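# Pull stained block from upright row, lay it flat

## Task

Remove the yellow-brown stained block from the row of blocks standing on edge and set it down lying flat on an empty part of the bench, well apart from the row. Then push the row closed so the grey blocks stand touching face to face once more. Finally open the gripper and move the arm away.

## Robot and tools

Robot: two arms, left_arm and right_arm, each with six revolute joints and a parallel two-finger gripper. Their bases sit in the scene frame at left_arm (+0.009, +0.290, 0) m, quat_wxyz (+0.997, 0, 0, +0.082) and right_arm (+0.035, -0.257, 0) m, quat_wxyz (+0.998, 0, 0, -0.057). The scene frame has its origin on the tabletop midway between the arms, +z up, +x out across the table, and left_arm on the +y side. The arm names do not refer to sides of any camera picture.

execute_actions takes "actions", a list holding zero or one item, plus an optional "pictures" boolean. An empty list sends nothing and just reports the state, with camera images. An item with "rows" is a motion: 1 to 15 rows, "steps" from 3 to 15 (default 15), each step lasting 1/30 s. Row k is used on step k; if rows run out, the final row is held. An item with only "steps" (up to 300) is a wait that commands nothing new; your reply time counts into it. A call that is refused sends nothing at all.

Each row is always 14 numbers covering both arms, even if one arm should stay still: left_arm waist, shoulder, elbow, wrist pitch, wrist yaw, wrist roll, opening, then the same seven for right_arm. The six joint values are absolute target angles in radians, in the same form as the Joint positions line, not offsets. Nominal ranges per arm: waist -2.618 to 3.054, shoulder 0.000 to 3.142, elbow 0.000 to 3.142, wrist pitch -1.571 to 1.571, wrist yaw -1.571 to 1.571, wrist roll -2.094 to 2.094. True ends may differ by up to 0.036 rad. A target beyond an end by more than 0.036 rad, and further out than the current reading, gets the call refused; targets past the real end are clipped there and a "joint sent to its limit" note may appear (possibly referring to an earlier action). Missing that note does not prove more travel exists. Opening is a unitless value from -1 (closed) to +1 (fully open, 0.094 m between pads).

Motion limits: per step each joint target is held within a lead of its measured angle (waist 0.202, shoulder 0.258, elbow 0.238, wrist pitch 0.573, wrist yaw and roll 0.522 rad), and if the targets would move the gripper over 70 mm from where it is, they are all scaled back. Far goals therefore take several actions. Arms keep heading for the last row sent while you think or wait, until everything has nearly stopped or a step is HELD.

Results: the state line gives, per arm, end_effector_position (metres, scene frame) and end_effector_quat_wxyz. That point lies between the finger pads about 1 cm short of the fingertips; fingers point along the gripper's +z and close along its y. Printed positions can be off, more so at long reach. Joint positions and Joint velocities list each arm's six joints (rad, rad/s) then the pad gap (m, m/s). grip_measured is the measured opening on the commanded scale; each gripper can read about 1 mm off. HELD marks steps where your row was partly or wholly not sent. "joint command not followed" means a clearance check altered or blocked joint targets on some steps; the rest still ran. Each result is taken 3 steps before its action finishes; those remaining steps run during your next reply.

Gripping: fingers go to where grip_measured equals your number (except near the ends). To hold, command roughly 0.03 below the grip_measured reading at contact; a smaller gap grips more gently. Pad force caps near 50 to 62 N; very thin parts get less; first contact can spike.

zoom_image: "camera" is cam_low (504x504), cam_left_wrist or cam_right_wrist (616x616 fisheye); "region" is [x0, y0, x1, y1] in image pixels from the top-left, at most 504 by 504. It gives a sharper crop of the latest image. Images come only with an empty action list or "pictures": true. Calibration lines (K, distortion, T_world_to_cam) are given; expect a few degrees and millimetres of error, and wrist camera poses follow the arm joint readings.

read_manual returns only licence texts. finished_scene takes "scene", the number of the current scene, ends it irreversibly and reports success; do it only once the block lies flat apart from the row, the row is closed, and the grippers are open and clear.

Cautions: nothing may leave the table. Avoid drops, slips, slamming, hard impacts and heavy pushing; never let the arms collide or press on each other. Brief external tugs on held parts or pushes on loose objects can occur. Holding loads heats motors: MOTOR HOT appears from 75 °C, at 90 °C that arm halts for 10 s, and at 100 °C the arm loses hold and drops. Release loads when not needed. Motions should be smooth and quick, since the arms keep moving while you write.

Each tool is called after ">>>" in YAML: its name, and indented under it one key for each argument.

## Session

>>> execute_actions:
  actions: []

Scene clock: 0.00 s of 4800.00 s.
left_arm: end_effector_position=(+0.3838, +0.3305, +0.3428) grip_measured=+1.000 end_effector_quat_wxyz=(+0.432, -0.465, +0.578, -0.513) | right_arm: end_effector_position=(+0.6468, +0.0373, +0.2185) grip_measured=+1.000 end_effector_quat_wxyz=(+0.322, +0.205, +0.776, +0.502)
Joint positions: left_arm=[ 0.186  1.067  0.904  0.045  0.539 -1.487  0.094] | right_arm=[ 0.466  2.317  1.995  0.009 -0.373  1.141  0.094]
Joint velocities: left_arm=[-0.012 -0.002 -0.007  0.022 -0.037  0.022  0.   ] | right_arm=[-0.002  0.007 -0.017 -0.037 -0.022 -0.007  0.   ]
Motor temperatures (°C, as the motors report them): left_arm=[30 35 29 30 30 31] | right_arm=[32 30 32 30 32 31]
camera_calibration (this result's frames):
cam_left_wrist: T_world_to_cam=[[0.119743, 0.225044, 0.966963, -0.450724], [-0.663031, -0.706807, 0.246603, 0.4414], [0.738953, -0.670656, 0.064576, 0.0285737], [0, 0, 0, 1]] pos_world=[0.325519, 0.43258, 0.325137]
cam_right_wrist: T_world_to_cam=[[-0.0390138, -0.351984, -0.935193, 0.247465], [-0.997808, 0.0637927, 0.0176159, 0.655819], [0.053458, 0.93383, -0.353701, 0.109698], [0, 0, 0, 1]] pos_world=[0.658172, -0.0571718, 0.258675]

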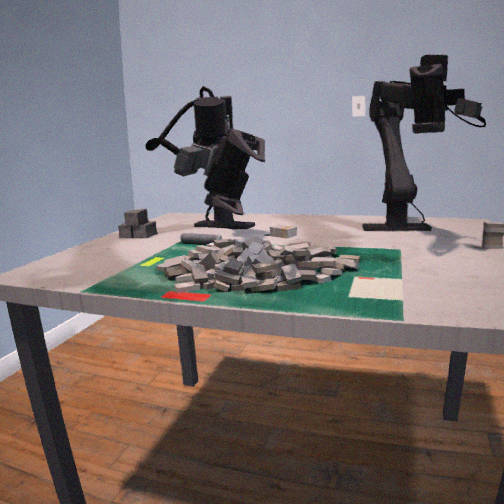

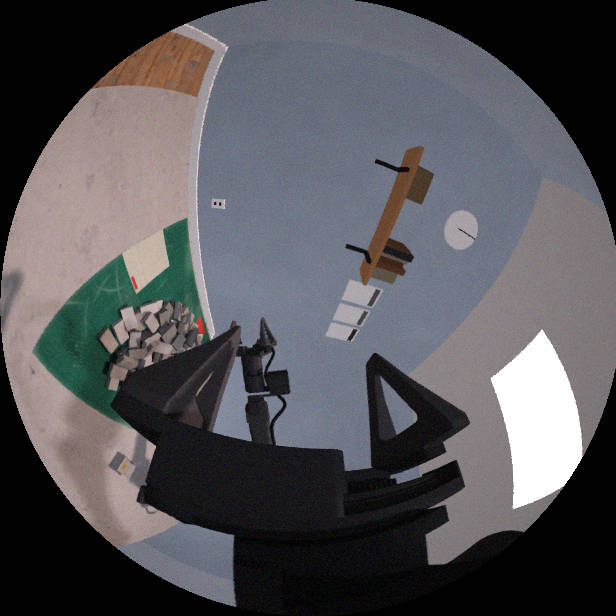

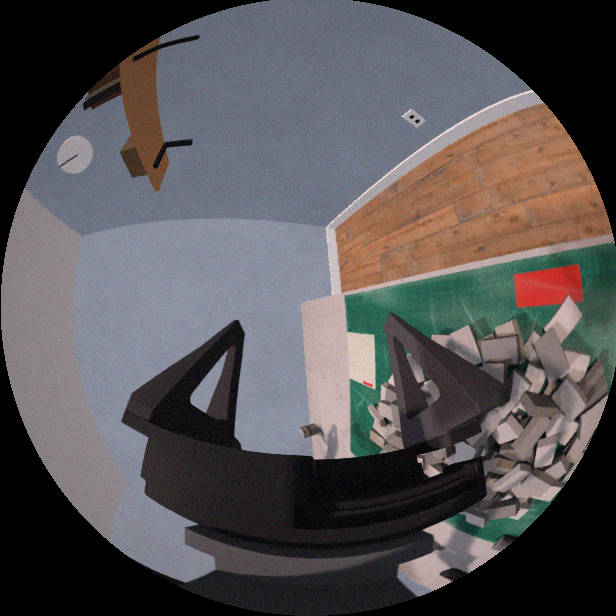

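>>> zoom_image:
  camera: "cam_low"
  region: [240, 205, 330, 255]

>>> zoom_image:
  camera: "cam_left_wrist"
  region: [85, 430, 165, 510]

Region (240, 205, 330, 255) of cam_low's 504x504 image, scaled by 5.600, with more detail than that image has.

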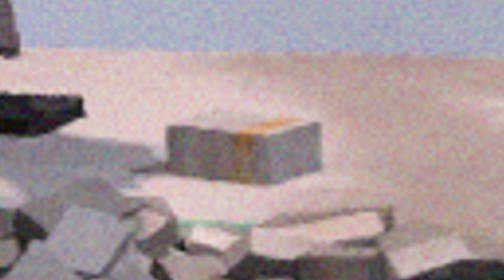

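Region (85, 430, 165, 510) of cam_left_wrist's 616x616 image, scaled by 6.300, with more detail than that image has.

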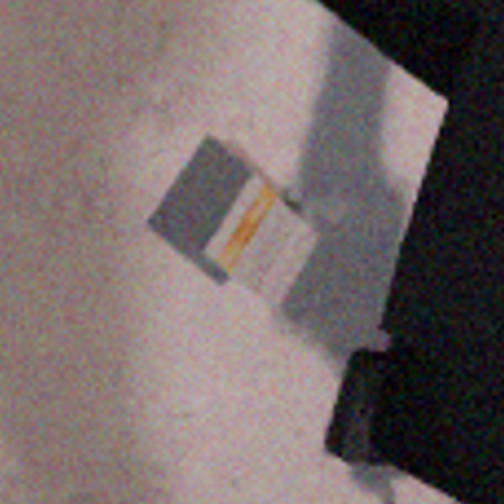

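>>> zoom_image:
  camera: "cam_left_wrist"
  region: [100, 445, 145, 485]

>>> zoom_image:
  camera: "cam_low"
  region: [262, 218, 306, 244]

Region (100, 445, 145, 485) of cam_left_wrist's 616x616 image, scaled by 11.200, with more detail than that image has.

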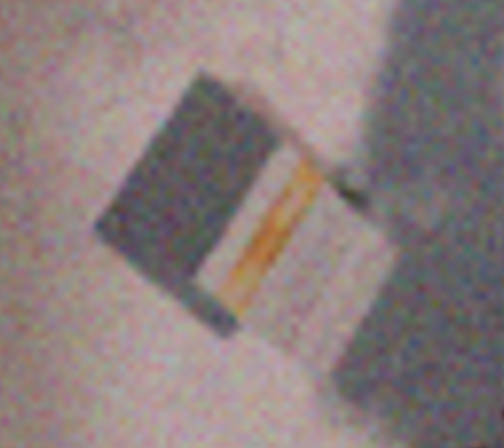

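Region (262, 218, 306, 244) of cam_low's 504x504 image, scaled by 11.455, with more detail than that image has; it fills the top 298 rows of this view, and the rest is white.

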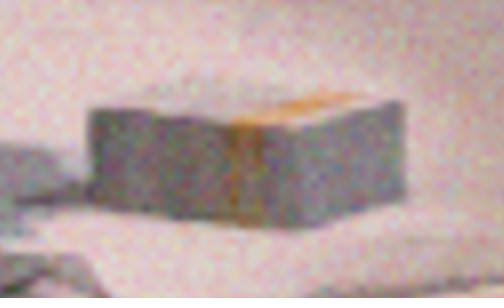

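>>> execute_actions:
  actions:
    - {"rows": [[0.186,1.0687,0.9057,0.0412,0.5376,-1.4829,0.998,0.4681,2.3151,1.9928,0.0060,-0.3720,1.1380,0.998],[0.186,1.0738,0.9111,0.0296,0.5332,-1.4702,0.991,0.4744,2.3093,1.9859,-0.0030,-0.3690,1.1286,0.991],[0.186,1.0823,0.9200,0.0103,0.5261,-1.4492,0.980,0.4849,2.2996,1.9745,-0.0180,-0.3640,1.1132,0.980],[0.186,1.0942,0.9324,-0.0166,0.5160,-1.4199,0.964,0.4996,2.2862,1.9585,-0.0391,-0.3570,1.0916,0.964],[0.186,1.1095,0.9484,-0.0513,0.5030,-1.3821,0.944,0.5185,2.2688,1.9380,-0.0661,-0.3480,1.0638,0.944],[0.186,1.1282,0.9680,-0.0937,0.4872,-1.3359,0.919,0.5416,2.2476,1.9129,-0.0991,-0.3370,1.0298,0.919],[0.186,1.1503,0.9911,-0.1438,0.4685,-1.2813,0.890,0.5689,2.2225,1.8833,-0.1382,-0.3240,0.9896,0.890],[0.186,1.1742,1.0160,-0.1979,0.4483,-1.2224,0.858,0.5984,2.1955,1.8513,-0.1804,-0.3100,0.9463,0.858],[0.186,1.1980,1.0409,-0.2518,0.4282,-1.1637,0.827,0.6277,2.1685,1.8194,-0.2224,-0.2960,0.9031,0.827],[0.186,1.2218,1.0658,-0.3057,0.4081,-1.1050,0.795,0.6571,2.1415,1.7875,-0.2644,-0.2820,0.8599,0.795],[0.186,1.2456,1.0907,-0.3598,0.3879,-1.0461,0.764,0.6866,2.1145,1.7555,-0.3066,-0.2680,0.8165,0.764],[0.186,1.2694,1.1155,-0.4137,0.3677,-0.9874,0.732,0.7160,2.0875,1.7236,-0.3486,-0.2540,0.7733,0.732],[0.186,1.2933,1.1405,-0.4677,0.3476,-0.9285,0.701,0.7454,2.0605,1.6917,-0.3908,-0.2400,0.7300,0.701],[0.186,1.3171,1.1653,-0.5216,0.3274,-0.8698,0.669,0.7748,2.0335,1.6598,-0.4328,-0.2260,0.6868,0.669],[0.186,1.3409,1.1902,-0.5755,0.3073,-0.8111,0.638,0.8042,2.0065,1.6279,-0.4748,-0.2120,0.6435,0.638]], "steps": 15}

>>> execute_actions:
  actions:
    - {"rows": [[0.186,1.3647,1.2151,-0.6296,0.2871,-0.7522,0.606,0.8336,1.9795,1.5959,-0.5170,-0.1980,0.6002,0.606],[0.186,1.3885,1.2400,-0.6835,0.2670,-0.6935,0.575,0.8630,1.9525,1.5640,-0.5590,-0.1840,0.5570,0.575],[0.186,1.4123,1.2649,-0.7374,0.2469,-0.6348,0.544,0.8924,1.9255,1.5321,-0.6010,-0.1700,0.5138,0.544],[0.186,1.4361,1.2898,-0.7915,0.2267,-0.5759,0.512,0.9218,1.8985,1.5001,-0.6432,-0.1560,0.4705,0.512],[0.186,1.4599,1.3147,-0.8454,0.2066,-0.5172,0.481,0.9512,1.8715,1.4682,-0.6852,-0.1420,0.4272,0.481],[0.186,1.4837,1.3395,-0.8993,0.1864,-0.4585,0.449,0.9806,1.8445,1.4363,-0.7272,-0.1280,0.3840,0.449],[0.186,1.5076,1.3645,-0.9533,0.1663,-0.3996,0.418,1.0100,1.8175,1.4044,-0.7694,-0.1140,0.3407,0.418],[0.186,1.5314,1.3893,-1.0072,0.1461,-0.3409,0.386,1.0394,1.7905,1.3725,-0.8114,-0.1000,0.2975,0.386],[0.186,1.5552,1.4142,-1.0613,0.1259,-0.2820,0.355,1.0689,1.7635,1.3405,-0.8536,-0.0860,0.2541,0.355],[0.186,1.5790,1.4391,-1.1152,0.1058,-0.2233,0.323,1.0983,1.7365,1.3086,-0.8956,-0.0720,0.2109,0.323],[0.186,1.6028,1.4640,-1.1691,0.0857,-0.1646,0.292,1.1276,1.7095,1.2767,-0.9376,-0.0580,0.1677,0.292],[0.186,1.6267,1.4889,-1.2232,0.0655,-0.1057,0.260,1.1571,1.6825,1.2447,-0.9798,-0.0440,0.1244,0.260],[0.186,1.6488,1.5120,-1.2733,0.0468,-0.0511,0.231,1.1844,1.6574,1.2151,-1.0189,-0.0310,0.0842,0.231],[0.186,1.6675,1.5316,-1.3157,0.0310,-0.0049,0.206,1.2075,1.6362,1.1900,-1.0519,-0.0200,0.0502,0.206],[0.186,1.6828,1.5476,-1.3504,0.0180,0.0329,0.186,1.2264,1.6188,1.1695,-1.0789,-0.0110,0.0224,0.186]], "steps": 15}

>>> execute_actions:
  actions:
    - {"rows": [[0.186,1.6947,1.5600,-1.3773,0.0079,0.0622,0.170,1.2411,1.6054,1.1535,-1.1000,-0.0040,0.0008,0.170],[0.186,1.7032,1.5689,-1.3966,0.0008,0.0832,0.159,1.2516,1.5957,1.1421,-1.1150,0.0010,-0.0146,0.159],[0.186,1.7083,1.5743,-1.4082,-0.0036,0.0959,0.152,1.2579,1.5899,1.1352,-1.1240,0.0040,-0.0240,0.152],[0.186,1.71,1.576,-1.412,-0.005,0.10,0.15,1.260,1.588,1.133,-1.127,0.005,-0.027,0.15]], "steps": 6}

>>> execute_actions:
  actions:
    - {"steps": 10}
  pictures: true

Scene clock: 18.33 s of 4800.00 s.
left_arm: end_effector_position=(+0.4061, +0.3542, +0.3043) grip_measured=+0.748 end_effector_quat_wxyz=(+0.428, -0.475, +0.659, -0.396) | right_arm: end_effector_position=(+0.5551, +0.0964, +0.1849) grip_measured=+0.749 end_effector_quat_wxyz=(+0.281, +0.112, +0.853, +0.425)
Joint positions: left_arm=[ 0.186  1.212  1.053 -0.204  0.446 -1.209  0.082] | right_arm=[ 0.627  2.167  1.803 -0.165 -0.3    0.947  0.082]
Joint velocities: left_arm=[-0.007  0.725  0.716 -1.282 -0.579  1.458 -0.03 ] | right_arm=[ 0.979 -0.74  -0.842 -0.901  0.271 -1.018 -0.03 ]
Motor temperatures (°C, as the motors report them): left_arm=[30 36 32 33 30 31] | right_arm=[32 41 34 34 32 31]
Steps of this call (steps 1 to 90: nothing new was sent; then 14.93 s passed at rest; steps 91 to 102: the first 12 steps of this action). Readings (joint positions):
91: left_arm=[0.186 1.067 0.904 0.045 0.539 -1.487] | right_arm=[0.466 2.317 1.995 0.009 -0.373 1.141]
92: left_arm=[0.186 1.067 0.904 0.045 0.539 -1.487] | right_arm=[0.466 2.317 1.995 0.009 -0.373 1.141]
94: left_arm=[0.186 1.067 0.904 0.036 0.536 -1.476] | right_arm=[0.469 2.316 1.992 0.007 -0.370 1.132]
98: left_arm=[0.186 1.114 0.954 -0.050 0.507 -1.383] | right_arm=[0.511 2.262 1.917 -0.050 -0.338 1.064]
102: the state above

Scene clock: 18.83 s of 4800.00 s.
left_arm: end_effector_position=(+0.3723, +0.3940, +0.1819) grip_measured=+0.276 end_effector_quat_wxyz=(+0.216, -0.324, +0.918, -0.078) | right_arm: end_effector_position=(+0.2386, +0.0920, +0.1009) grip_measured=+0.277 end_effector_quat_wxyz=(+0.111, -0.334, +0.923, +0.157)
Joint positions: left_arm=[ 0.186  1.574  1.422 -0.98   0.157 -0.365  0.06 ] | right_arm=[ 1.105  1.747  1.319 -0.773 -0.117  0.316  0.06 ]
Joint velocities: left_arm=[-0.002  0.691  0.75  -1.648 -0.608  1.678 -0.029] | right_arm=[ 0.774 -0.74  -0.926 -1.223  0.388 -1.209 -0.031]
Motor temperatures (°C, as the motors report them): left_arm=[30 36 32 33 30 31] | right_arm=[32 41 34 34 32 31]
Steps of this call (steps 1 to 3: the last 3 steps of your previous action; steps 4 to 15: the first 12 steps of this action). Readings (joint positions):
4: left_arm=[0.186 1.311 1.150 -0.397 0.373 -0.999] | right_arm=[0.776 2.055 1.678 -0.305 -0.261 0.794]
5: left_arm=[0.186 1.336 1.175 -0.448 0.354 -0.943] | right_arm=[0.813 2.024 1.645 -0.345 -0.250 0.752]
7: left_arm=[0.186 1.384 1.224 -0.553 0.315 -0.830] | right_arm=[0.882 1.964 1.578 -0.430 -0.227 0.664]
11: left_arm=[0.186 1.480 1.323 -0.765 0.237 -0.599] | right_arm=[0.998 1.852 1.448 -0.602 -0.175 0.489]
15: the state above

Scene clock: 19.03 s of 4800.00 s.
left_arm: end_effector_position=(+0.3335, +0.3989, +0.1574) grip_measured=+0.157 end_effector_quat_wxyz=(+0.084, -0.204, +0.975, -0.016) | right_arm: end_effector_position=(+0.1565, +0.0245, +0.0826) grip_measured=+0.158 end_effector_quat_wxyz=(+0.030, -0.496, +0.866, +0.052)
Joint positions: left_arm=[ 0.186  1.687  1.532 -1.253  0.056 -0.066  0.054] | right_arm=[ 1.247  1.621  1.169 -1.011 -0.051  0.095  0.054]
Joint velocities: left_arm=[ 0.012  0.295  0.266 -0.989 -0.388  1.004 -0.009] | right_arm=[ 0.344 -0.349 -0.383 -0.916  0.256 -0.725 -0.009]
Motor temperatures (°C, as the motors report them): left_arm=[30 36 32 33 30 31] | right_arm=[32 41 34 34 32 31]
Steps of this call (steps 1 to 3: the last 3 steps of your previous action; steps 4 to 6: the first 3 steps of this action). Readings (joint positions):
4: left_arm=[0.186 1.660 1.508 -1.178 0.084 -0.148] | right_arm=[1.213 1.651 1.205 -0.941 -0.068 0.155]
5: left_arm=[0.186 1.675 1.522 -1.218 0.069 -0.105] | right_arm=[1.233 1.634 1.184 -0.978 -0.059 0.123]
6: the state above

Scene clock: 19.37 s of 4800.00 s.
left_arm: end_effector_position=(+0.3032, +0.3969, +0.1541) grip_measured=+0.151 end_effector_quat_wxyz=(+0.015, -0.137, +0.991, -0.001) | right_arm: end_effector_position=(+0.1473, -0.0039, +0.0804) grip_measured=+0.152 end_effector_quat_wxyz=(+0.001, -0.546, +0.838, +0.006)
Joint positions: left_arm=[ 0.186  1.702  1.55  -1.39   0.009  0.076  0.054] | right_arm=[ 1.26   1.604  1.15  -1.109 -0.009 -0.01   0.054]
Joint velocities: left_arm=[-0.002 -0.007  0.007 -0.11  -0.139  0.066 -0.001] | right_arm=[-0.012  0.027 -0.012 -0.022  0.037 -0.037  0.   ]
Motor temperatures (°C, as the motors report them): left_arm=[30 36 32 33 30 31] | right_arm=[32 41 34 34 32 31]
Kept back: nothing.
Steps of this call (steps 1 to 3: the last 3 steps of your previous action; steps 4 to 10: the robot went on to your last target). Readings (joint positions):
1: left_arm=[0.186 1.695 1.538 -1.282 0.046 -0.035] | right_arm=[1.256 1.612 1.159 -1.039 -0.044 0.071]
2: left_arm=[0.186 1.700 1.542 -1.306 0.037 -0.009] | right_arm=[1.260 1.607 1.153 -1.061 -0.038 0.052]
4: left_arm=[0.186 1.702 1.544 -1.343 0.024 0.027] | right_arm=[1.260 1.604 1.150 -1.089 -0.025 0.025]
8: left_arm=[0.186 1.702 1.549 -1.381 0.012 0.066] | right_arm=[1.260 1.604 1.150 -1.105 -0.012 -0.003]
10: the state above
camera_calibration (this result's frames):
cam_left_wrist: T_world_to_cam=[[0.515426, -0.856102, 0.0377533, 0.178723], [-0.744029, -0.425224, 0.515369, 0.352795], [-0.425155, -0.293724, -0.856136, 0.490054], [0, 0, 0, 1]] pos_world=[0.37872, 0.446962, 0.230986]
cam_right_wrist: T_world_to_cam=[[0.88075, -0.473035, -0.0227432, -0.125063], [-0.340762, -0.666357, 0.663211, 0.0109673], [-0.328877, -0.576373, -0.748087, 0.208101], [0, 0, 0, 1]] pos_world=[0.182326, 0.0680928, 0.145559]

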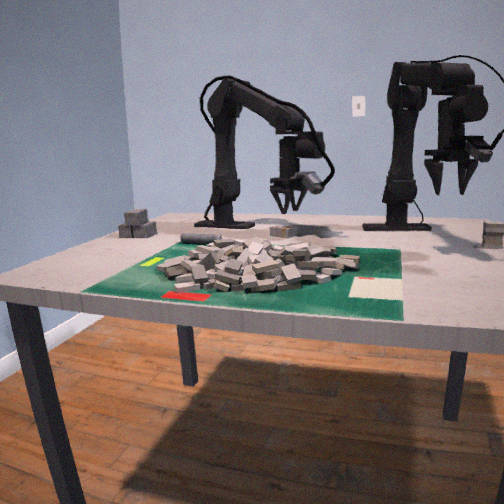

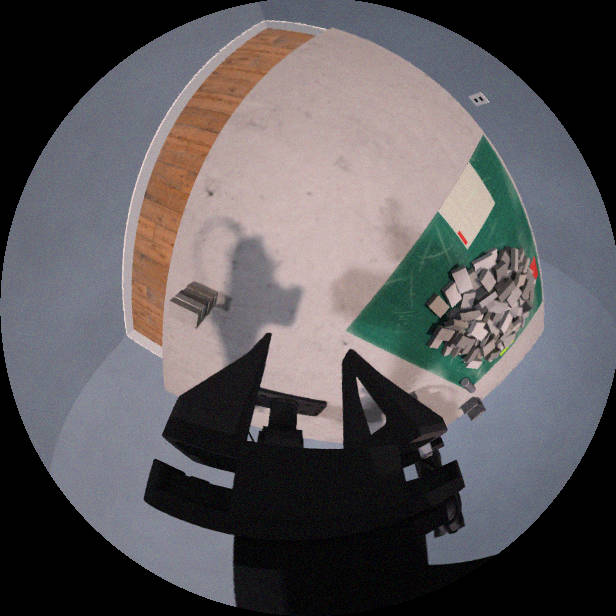

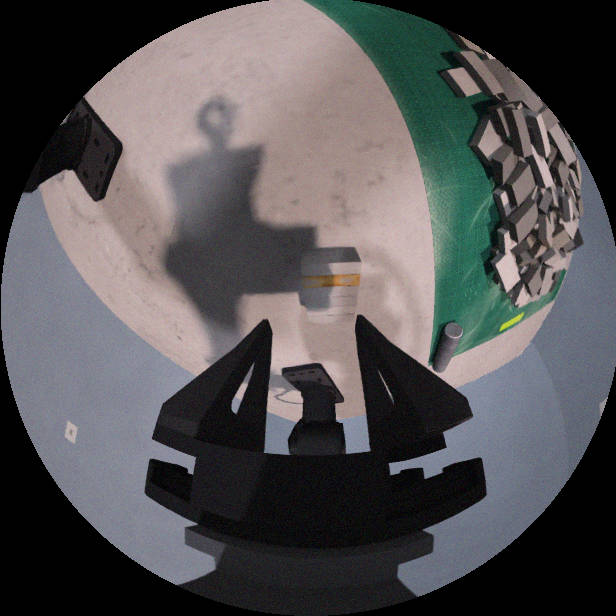

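>>> execute_actions:
  actions: []

Scene clock: 20.13 s of 4800.00 s.
left_arm: end_effector_position=(+0.2997, +0.3967, +0.1540) grip_measured=+0.151 end_effector_quat_wxyz=(+0.008, -0.128, +0.992, +0.000) | right_arm: end_effector_position=(+0.1478, -0.0054, +0.0804) grip_measured=+0.152 end_effector_quat_wxyz=(+0.000, -0.551, +0.835, +0.002)
Joint positions: left_arm=[ 0.186  1.702  1.55  -1.403  0.003  0.092  0.054] | right_arm=[ 1.26   1.604  1.15  -1.114 -0.003 -0.022  0.054]
Joint velocities: left_arm=[ 0.007 -0.012  0.022  0.051 -0.051 -0.037  0.001] | right_arm=[-0.002 -0.007 -0.017 -0.007 -0.051  0.037 -0.001]
Motor temperatures (°C, as the motors report them): left_arm=[30 36 32 33 30 31] | right_arm=[32 40 34 34 32 31]
Kept back: nothing.
Steps of this call (steps 1 to 23: the robot went on to your last target). Readings (joint positions):
1: left_arm=[0.186 1.702 1.550 -1.393 0.007 0.079] | right_arm=[1.260 1.604 1.150 -1.110 -0.008 -0.012]
2: left_arm=[0.186 1.702 1.550 -1.395 0.006 0.082] | right_arm=[1.260 1.604 1.150 -1.111 -0.006 -0.014]
4: left_arm=[0.186 1.702 1.550 -1.398 0.005 0.085] | right_arm=[1.260 1.604 1.150 -1.112 -0.005 -0.017]
8: left_arm=[0.186 1.702 1.550 -1.402 0.004 0.090] | right_arm=[1.260 1.604 1.150 -1.113 -0.004 -0.020]
23: the state above
camera_calibration (this result's frames):
cam_left_wrist: T_world_to_cam=[[0.501583, -0.864612, 0.0293495, 0.189179], [-0.743446, -0.413447, 0.52569, 0.343742], [-0.442383, -0.285497, -0.85017, 0.489444], [0, 0, 0, 1]] pos_world=[0.377187, 0.44542, 0.229857]
cam_right_wrist: T_world_to_cam=[[0.886514, -0.4624, -0.0166993, -0.127437], [-0.33491, -0.666157, 0.666386, 0.00904033], [-0.319261, -0.585168, -0.74542, 0.205721], [0, 0, 0, 1]] pos_world=[0.181681, 0.0674764, 0.145196]

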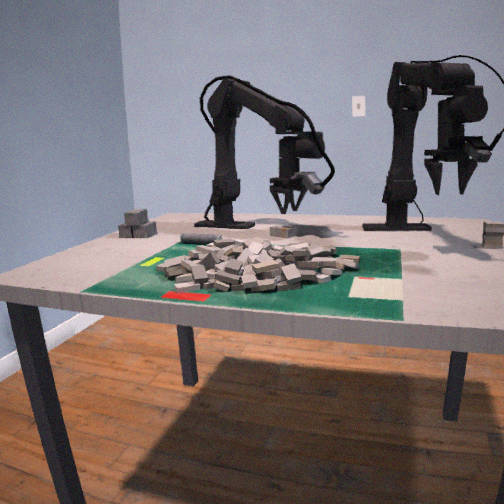

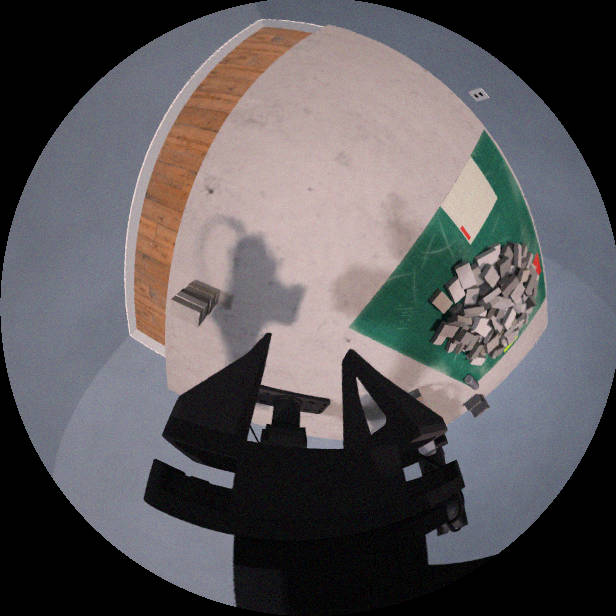

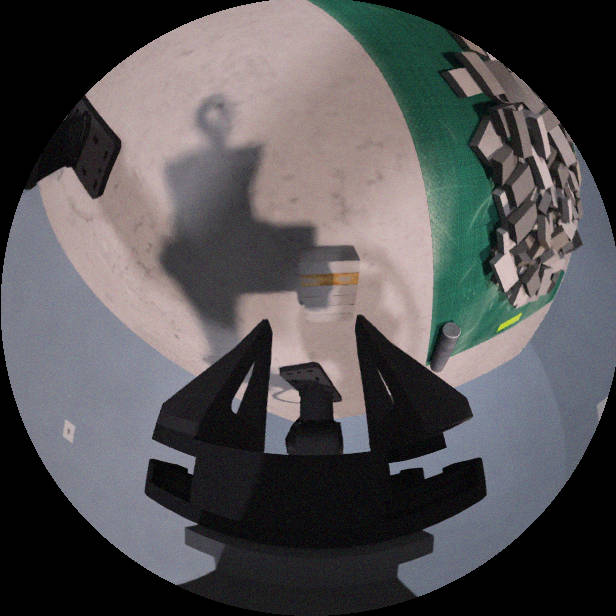

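>>> zoom_image:
  camera: "cam_right_wrist"
  region: [270, 225, 390, 345]

>>> zoom_image:
  camera: "cam_low"
  region: [230, 170, 350, 260]

Region (270, 225, 390, 345) of cam_right_wrist's 616x616 image, scaled by 4.200, with more detail than that image has.

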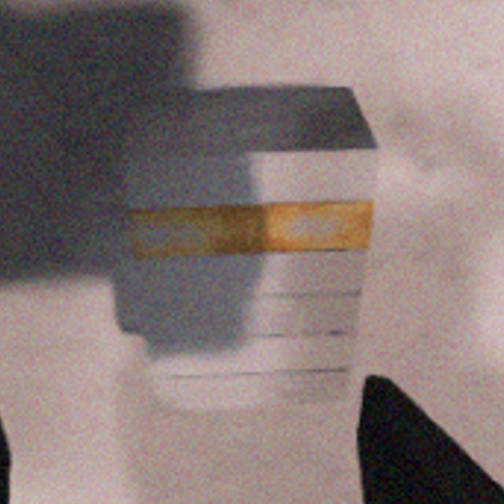

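Region (230, 170, 350, 260) of cam_low's 504x504 image, scaled by 4.200, with more detail than that image has; it fills the top 378 rows of this view, and the rest is white.

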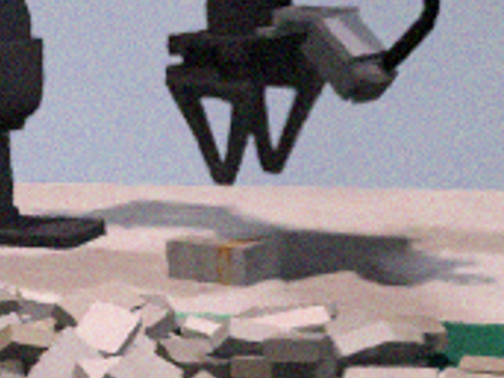

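>>> zoom_image:
  camera: "cam_right_wrist"
  region: [245, 295, 385, 375]

Region (245, 295, 385, 375) of cam_right_wrist's 616x616 image, scaled by 3.600, with more detail than that image has; it fills the top 288 rows of this view, and the rest is white.

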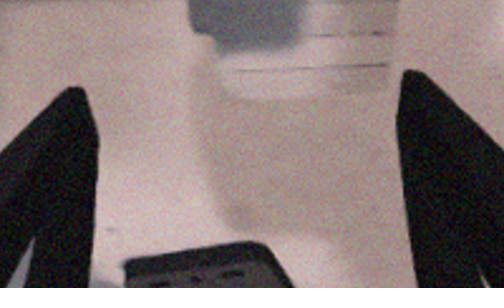

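>>> zoom_image:
  camera: "cam_low"
  region: [260, 200, 310, 245]

Region (260, 200, 310, 245) of cam_low's 504x504 image, scaled by 10.080, with more detail than that image has; it fills the top 454 rows of this view, and the rest is white.

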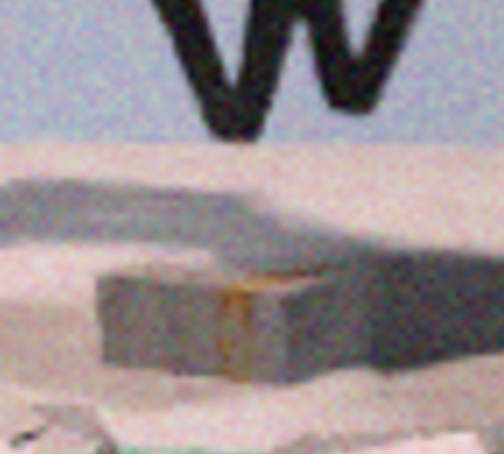

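>>> execute_actions:
  actions:
    - {"rows": [ [0.186,1.71,1.576,-1.412,-0.005,0.10,0.15, 1.250,1.610,1.132,-1.105,0.005,-0.032,0.17], [0.186,1.71,1.576,-1.412,-0.005,0.10,0.15, 1.240,1.618,1.131,-1.090,0.005,-0.038,0.18], [0.186,1.71,1.576,-1.412,-0.005,0.10,0.15, 1.230,1.629,1.130,-1.070,0.005,-0.044,0.19], [0.186,1.71,1.576,-1.412,-0.005,0.10,0.15, 1.221,1.642,1.128,-1.048,0.005,-0.050,0.19], [0.186,1.71,1.576,-1.412,-0.005,0.10,0.15, 1.214,1.657,1.126,-1.025,0.005,-0.055,0.19], [0.186,1.71,1.576,-1.412,-0.005,0.10,0.15, 1.209,1.673,1.124,-1.002,0.005,-0.058,0.19], [0.186,1.71,1.576,-1.412,-0.005,0.10,0.15, 1.207,1.689,1.122,-0.981,0.005,-0.058,0.19], [0.186,1.71,1.576,-1.412,-0.005,0.10,0.15, 1.207,1.705,1.120,-0.963,0.005,-0.058,0.19], [0.186,1.71,1.576,-1.412,-0.005,0.10,0.15, 1.207,1.720,1.118,-0.948,0.005,-0.058,0.19], [0.186,1.71,1.576,-1.412,-0.005,0.10,0.15, 1.207,1.734,1.116,-0.937,0.005,-0.058,0.19], [0.186,1.71,1.576,-1.412,-0.005,0.10,0.15, 1.207,1.746,1.114,-0.930,0.005,-0.058,0.19], [0.186,1.71,1.576,-1.412,-0.005,0.10,0.15, 1.207,1.755,1.112,-0.927,0.005,-0.058,0.19], [0.186,1.71,1.576,-1.412,-0.005,0.10,0.15, 1.207,1.761,1.111,-0.927,0.005,-0.058,0.19], [0.186,1.71,1.576,-1.412,-0.005,0.10,0.15, 1.207,1.764,1.111,-0.927,0.005,-0.058,0.19], [0.186,1.71,1.576,-1.412,-0.005,0.10,0.15, 1.207,1.765,1.111,-0.927,0.005,-0.058,0.19] ], "steps": 15}

>>> execute_actions:
  actions:
    - {"steps": 12}
  pictures: true

>>> zoom_image:
  camera: "cam_right_wrist"
  region: [240, 230, 400, 390]

Scene clock: 27.50 s of 4800.00 s.
left_arm: end_effector_position=(+0.2997, +0.3967, +0.1540) grip_measured=+0.151 end_effector_quat_wxyz=(+0.008, -0.128, +0.992, +0.000) | right_arm: end_effector_position=(+0.1706, +0.0086, +0.0450) grip_measured=+0.188 end_effector_quat_wxyz=(-0.000, -0.542, +0.840, -0.000)
Joint positions: left_arm=[ 0.186  1.702  1.55  -1.403  0.003  0.092  0.054] | right_arm=[ 1.212  1.728  1.14  -0.983  0.    -0.049  0.056]
Joint velocities: left_arm=[-0.007  0.002  0.007 -0.007  0.007  0.037 -0.001] | right_arm=[ 0.007  0.422 -0.139  0.374  0.022  0.037 -0.   ]
Motor temperatures (°C, as the motors report them): left_arm=[30 37 33 32 30 31] | right_arm=[32 38 34 33 32 31]
Steps of this call (steps 1 to 15: the robot went on to your last target; steps 16 to 90: nothing new was sent; then 3.97 s passed at rest; steps 91 to 102: the first 12 steps of this action). Readings (joint positions):
91: left_arm=[0.186 1.702 1.550 -1.403 0.003 0.092] | right_arm=[1.260 1.604 1.150 -1.114 -0.003 -0.023]
92: left_arm=[0.186 1.702 1.550 -1.403 0.003 0.092] | right_arm=[1.259 1.604 1.150 -1.113 -0.003 -0.024]
94: left_arm=[0.186 1.702 1.550 -1.403 0.003 0.092] | right_arm=[1.249 1.610 1.150 -1.104 -0.003 -0.031]
98: left_arm=[0.186 1.702 1.550 -1.403 0.003 0.092] | right_arm=[1.217 1.660 1.150 -1.049 -0.001 -0.043]
102: the state above

Scene clock: 27.90 s of 4800.00 s.
left_arm: end_effector_position=(+0.2997, +0.3967, +0.1540) grip_measured=+0.151 end_effector_quat_wxyz=(+0.008, -0.128, +0.992, +0.000) | right_arm: end_effector_position=(+0.1715, +0.0103, +0.0314) grip_measured=+0.188 end_effector_quat_wxyz=(-0.005, -0.544, +0.839, -0.003)
Joint positions: left_arm=[ 0.186  1.702  1.55  -1.403  0.003  0.092  0.054] | right_arm=[ 1.212  1.765  1.126 -0.944  0.    -0.053  0.056]
Joint velocities: left_arm=[ 0.012  0.017  0.007  0.022 -0.022  0.051  0.   ] | right_arm=[ 0.002 -0.017  0.002  0.022 -0.007  0.022 -0.   ]
Motor temperatures (°C, as the motors report them): left_arm=[30 37 33 32 30 31] | right_arm=[32 38 34 33 32 31]
Kept back: nothing.
Steps of this call (steps 1 to 3: the last 3 steps of your previous action; steps 4 to 12: the robot went on to your last target). Readings (joint positions):
1: left_arm=[0.186 1.702 1.550 -1.403 0.003 0.092] | right_arm=[1.212 1.741 1.136 -0.973 0.000 -0.050]
2: left_arm=[0.186 1.702 1.550 -1.403 0.003 0.092] | right_arm=[1.212 1.752 1.132 -0.966 0.000 -0.050]
4: left_arm=[0.186 1.702 1.550 -1.403 0.003 0.092] | right_arm=[1.212 1.764 1.127 -0.958 0.000 -0.051]
8: left_arm=[0.186 1.702 1.550 -1.403 0.003 0.092] | right_arm=[1.212 1.765 1.126 -0.949 0.000 -0.052]
12: the state above
camera_calibration (this result's frames):
cam_left_wrist: T_world_to_cam=[[0.501583, -0.864612, 0.0293495, 0.189179], [-0.743446, -0.413447, 0.52569, 0.343742], [-0.442383, -0.285497, -0.85017, 0.489444], [0, 0, 0, 1]] pos_world=[0.377187, 0.44542, 0.229857]
cam_right_wrist: T_world_to_cam=[[0.878214, -0.478084, -0.0132225, -0.140507], [-0.34399, -0.650616, 0.67703, 0.0611586], [-0.33228, -0.590029, -0.735837, 0.187902], [0, 0, 0, 1]] pos_world=[0.206869, 0.0834842, 0.095001]

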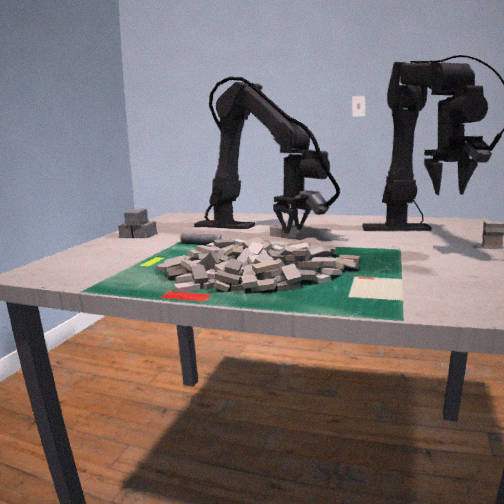

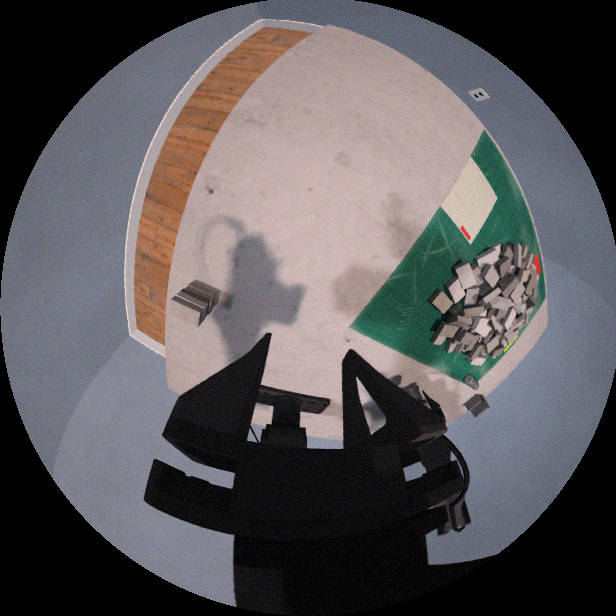

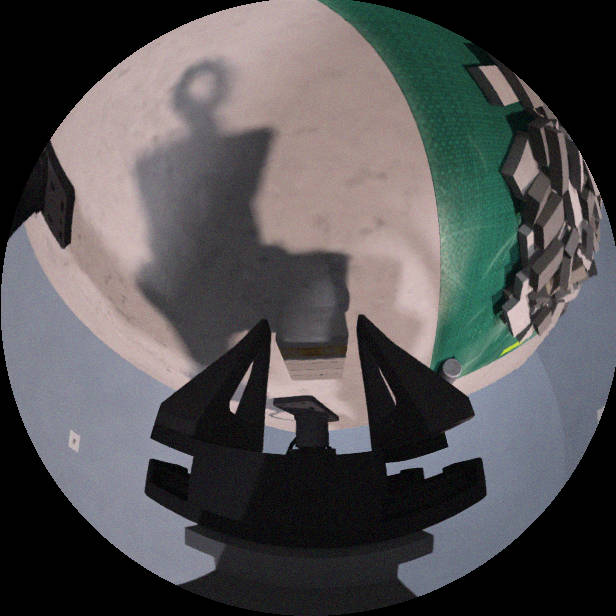

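Region (240, 230, 400, 390) of cam_right_wrist's 616x616 image, scaled by 3.150, with more detail than that image has.

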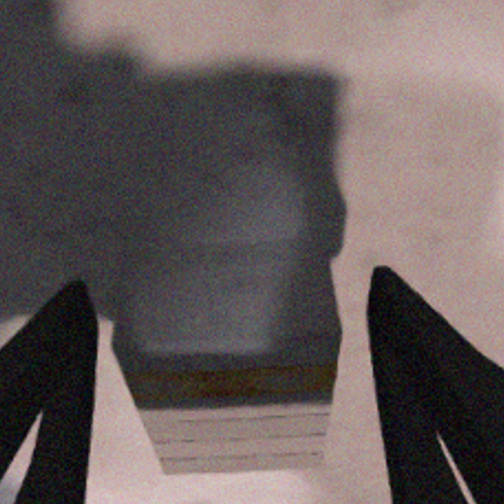

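>>> zoom_image:
  camera: "cam_right_wrist"
  region: [265, 300, 365, 390]

Region (265, 300, 365, 390) of cam_right_wrist's 616x616 image, scaled by 5.040, with more detail than that image has; it fills the top 454 rows of this view, and the rest is white.

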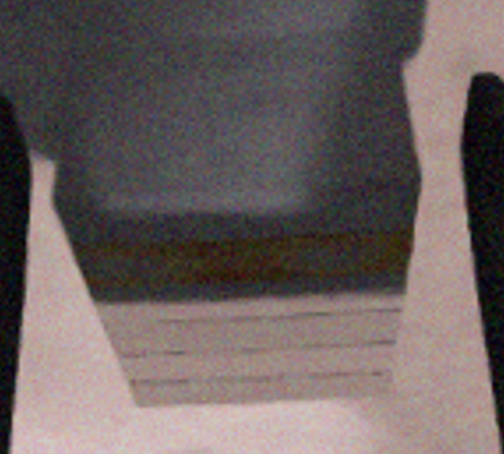

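>>> execute_actions:
  actions: []
  pictures: false

Scene clock: 31.40 s of 4800.00 s.
left_arm: end_effector_position=(+0.2997, +0.3967, +0.1540) grip_measured=+0.151 end_effector_quat_wxyz=(+0.008, -0.128, +0.992, +0.000) | right_arm: end_effector_position=(+0.1718, +0.0109, +0.0313) grip_measured=+0.188 end_effector_quat_wxyz=(-0.004, -0.544, +0.839, -0.002)
Joint positions: left_arm=[ 0.186  1.702  1.55  -1.403  0.003  0.092  0.054] | right_arm=[ 1.212  1.765  1.126 -0.941  0.    -0.053  0.056]
Joint velocities: left_arm=[-0.012 -0.012 -0.007  0.022  0.007 -0.051 -0.   ] | right_arm=[-0.007  0.007 -0.002 -0.066 -0.037 -0.037  0.001]
Motor temperatures (°C, as the motors report them): left_arm=[30 37 33 32 30 31] | right_arm=[32 37 34 32 32 31]
Kept back: nothing.
Steps of this call (steps 1 to 30: the robot went on to your last target; steps 31 to 90: nothing new was sent; then 0.50 s passed at rest). Readings (joint positions):
1: left_arm=[0.186 1.702 1.550 -1.403 0.003 0.092] | right_arm=[1.212 1.765 1.126 -0.944 0.000 -0.053]
2: left_arm=[0.186 1.702 1.550 -1.403 0.003 0.092] | right_arm=[1.212 1.765 1.126 -0.943 0.000 -0.053]
4: left_arm=[0.186 1.702 1.550 -1.403 0.003 0.092] | right_arm=[1.212 1.765 1.126 -0.943 0.000 -0.053]
8: left_arm=[0.186 1.702 1.550 -1.403 0.003 0.092] | right_arm=[1.212 1.765 1.126 -0.942 0.000 -0.053]
90: the state above
All arms were judged still, so your last target was given up. Only a new action makes them travel on or press farther. Fingers that are still opening or closing keep moving.

>>> execute_actions:
  actions:
    - {"rows": [ [0.186,1.71,1.576,-1.412,-0.005,0.10,0.15, 1.207,1.772,1.120,-0.927,0.005,-0.058,0.12], [0.186,1.71,1.576,-1.412,-0.005,0.10,0.15, 1.207,1.778,1.128,-0.927,0.005,-0.058,0.06], [0.186,1.71,1.576,-1.412,-0.005,0.10,0.15, 1.207,1.780,1.134,-0.927,0.005,-0.058,0.015], [0.186,1.71,1.576,-1.412,-0.005,0.10,0.15, 1.207,1.780,1.134,-0.927,0.005,-0.058,-0.005], [0.186,1.71,1.576,-1.412,-0.005,0.10,0.15, 1.207,1.780,1.134,-0.927,0.005,-0.058,-0.02], [0.186,1.71,1.576,-1.412,-0.005,0.10,0.15, 1.207,1.780,1.134,-0.927,0.005,-0.058,-0.034], [0.186,1.71,1.576,-1.412,-0.005,0.10,0.15, 1.207,1.780,1.134,-0.927,0.005,-0.058,-0.047], [0.186,1.71,1.576,-1.412,-0.005,0.10,0.15, 1.207,1.780,1.134,-0.927,0.005,-0.058,-0.059], [0.186,1.71,1.576,-1.412,-0.005,0.10,0.15, 1.207,1.780,1.134,-0.927,0.005,-0.058,-0.071], [0.186,1.71,1.576,-1.412,-0.005,0.10,0.15, 1.207,1.780,1.134,-0.927,0.005,-0.058,-0.083], [0.186,1.71,1.576,-1.412,-0.005,0.10,0.15, 1.207,1.780,1.134,-0.927,0.005,-0.058,-0.095], [0.186,1.71,1.576,-1.412,-0.005,0.10,0.15, 1.207,1.780,1.134,-0.927,0.005,-0.058,-0.107], [0.186,1.71,1.576,-1.412,-0.005,0.10,0.15, 1.207,1.780,1.134,-0.927,0.005,-0.058,-0.119], [0.186,1.71,1.576,-1.412,-0.005,0.10,0.15, 1.207,1.780,1.134,-0.927,0.005,-0.058,-0.13], [0.186,1.71,1.576,-1.412,-0.005,0.10,0.15, 1.207,1.780,1.134,-0.927,0.005,-0.058,-0.13] ], "steps": 15}

>>> execute_actions:
  actions:
    - {"steps": 9}
  pictures: true

>>> zoom_image:
  camera: "cam_right_wrist"
  region: [255, 280, 375, 400]

Scene clock: 34.30 s of 4800.00 s.
left_arm: end_effector_position=(+0.2996, +0.3967, +0.1540) grip_measured=+0.151 end_effector_quat_wxyz=(+0.007, -0.128, +0.992, +0.000) | right_arm: end_effector_position=(+0.1718, +0.0109, +0.0312) grip_measured=-0.089 end_effector_quat_wxyz=(-0.004, -0.544, +0.839, -0.002)
Joint positions: left_arm=[ 0.186  1.702  1.55  -1.404  0.003  0.093  0.054] | right_arm=[ 1.212  1.765  1.126 -0.941  0.    -0.053  0.043]
Joint velocities: left_arm=[ 0.007  0.012  0.007  0.066  0.037 -0.007 -0.001] | right_arm=[ 0.002  0.022  0.007  0.022 -0.051 -0.037 -0.006]
Motor temperatures (°C, as the motors report them): left_arm=[30 37 33 31 30 31] | right_arm=[32 37 34 32 32 31]
Steps of this call (steps 1 to 75: nothing new was sent; steps 76 to 87: the first 12 steps of this action). Readings (joint positions):
76: left_arm=[0.186 1.702 1.550 -1.403 0.003 0.092] | right_arm=[1.212 1.765 1.126 -0.941 0.000 -0.053]
77: left_arm=[0.186 1.702 1.550 -1.403 0.003 0.092] | right_arm=[1.212 1.765 1.126 -0.941 0.000 -0.053]
79: left_arm=[0.186 1.702 1.550 -1.403 0.003 0.093] | right_arm=[1.212 1.765 1.126 -0.941 0.000 -0.053]
83: left_arm=[0.186 1.702 1.550 -1.404 0.003 0.093] | right_arm=[1.212 1.765 1.126 -0.941 0.000 -0.053]
87: the state above

Scene clock: 34.60 s of 4800.00 s.
left_arm: end_effector_position=(+0.2996, +0.3967, +0.1540) grip_measured=+0.151 end_effector_quat_wxyz=(+0.007, -0.128, +0.992, +0.000) | right_arm: end_effector_position=(+0.1718, +0.0109, +0.0310) grip_measured=-0.101 end_effector_quat_wxyz=(-0.004, -0.544, +0.839, -0.003)
Joint positions: left_arm=[ 0.186  1.702  1.55  -1.404  0.003  0.093  0.054] | right_arm=[ 1.212  1.766  1.126 -0.941  0.    -0.053  0.042]
Joint velocities: left_arm=[-0.002 -0.012 -0.012 -0.007  0.037 -0.037  0.   ] | right_arm=[-0.017  0.022 -0.002 -0.037 -0.007  0.037  0.   ]
Motor temperatures (°C, as the motors report them): left_arm=[30 37 33 31 30 31] | right_arm=[32 37 34 32 32 31]
Kept back: nothing.
Steps of this call (steps 1 to 3: the last 3 steps of your previous action; steps 4 to 9: the robot went on to your last target). Readings (joint positions):
1: left_arm=[0.186 1.702 1.550 -1.404 0.003 0.093] | right_arm=[1.212 1.766 1.126 -0.941 0.000 -0.053]
2: left_arm=[0.186 1.702 1.550 -1.404 0.003 0.093] | right_arm=[1.212 1.766 1.126 -0.941 0.000 -0.053]
4: left_arm=[0.186 1.702 1.550 -1.404 0.003 0.093] | right_arm=[1.212 1.766 1.126 -0.941 0.000 -0.053]
8: left_arm=[0.186 1.702 1.550 -1.404 0.003 0.093] | right_arm=[1.212 1.766 1.126 -0.941 0.000 -0.053]
9: the state above
camera_calibration (this result's frames):
cam_left_wrist: T_world_to_cam=[[0.501263, -0.864799, 0.0292774, 0.189376], [-0.743415, -0.413097, 0.526009, 0.343466], [-0.442797, -0.285434, -0.849975, 0.489464], [0, 0, 0, 1]] pos_world=[0.377143, 0.445367, 0.229821]
cam_right_wrist: T_world_to_cam=[[0.878408, -0.477727, -0.0132732, -0.140531], [-0.344328, -0.651896, 0.675625, 0.0619821], [-0.331417, -0.588904, -0.737126, 0.187984], [0, 0, 0, 1]] pos_world=[0.207087, 0.0839753, 0.0948259]

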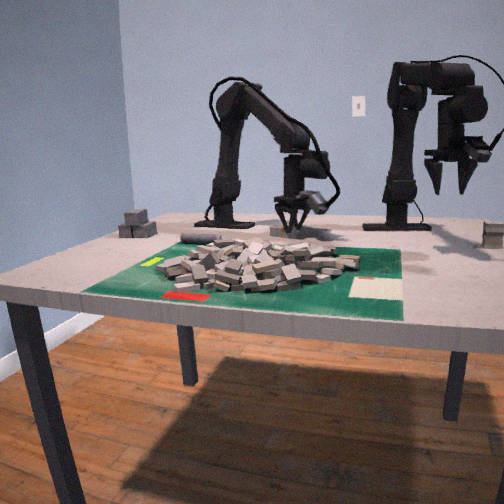

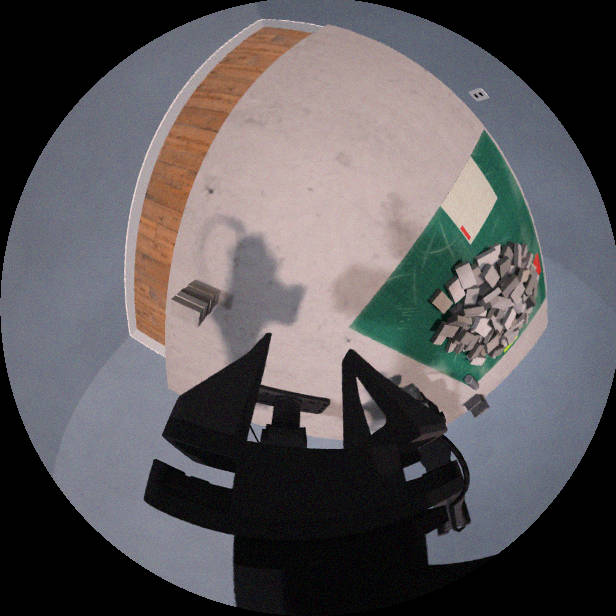

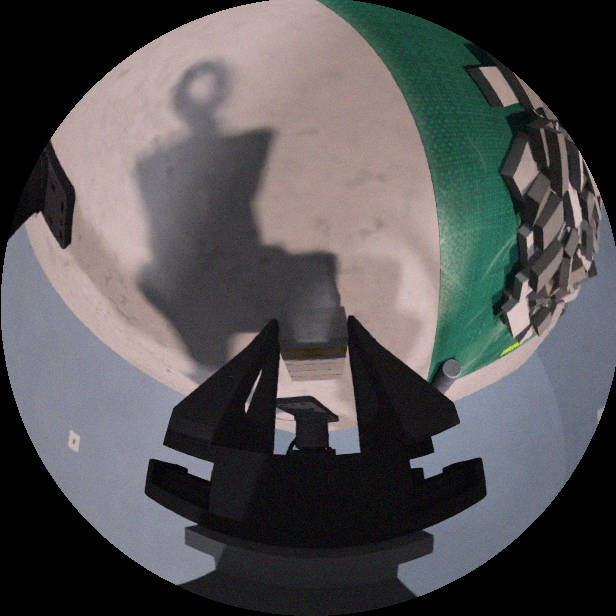

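Region (255, 280, 375, 400) of cam_right_wrist's 616x616 image, scaled by 4.200, with more detail than that image has.

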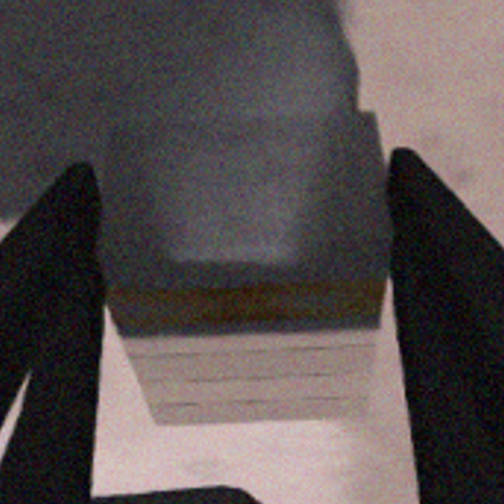

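>>> zoom_image:
  camera: "cam_right_wrist"
  region: [268, 310, 318, 370]

>>> zoom_image:
  camera: "cam_right_wrist"
  region: [318, 305, 368, 365]

Region (268, 310, 318, 370) of cam_right_wrist's 616x616 image, scaled by 8.400, with more detail than that image has.

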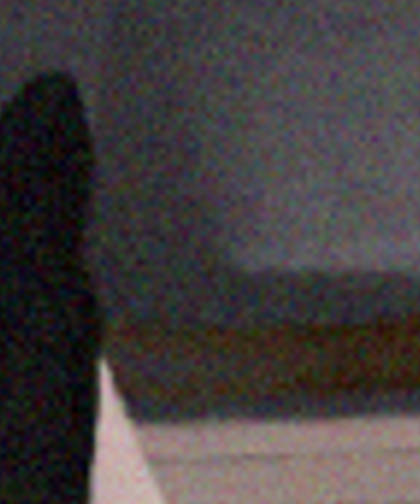

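Region (318, 305, 368, 365) of cam_right_wrist's 616x616 image, scaled by 8.400, with more detail than that image has.

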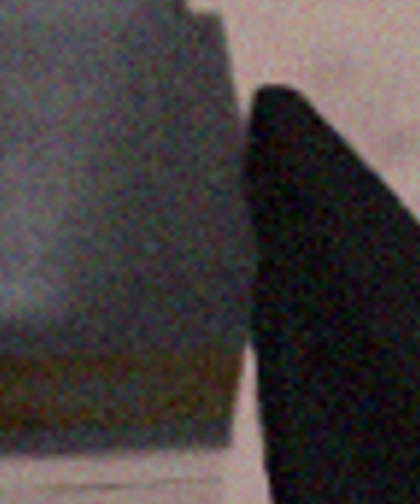

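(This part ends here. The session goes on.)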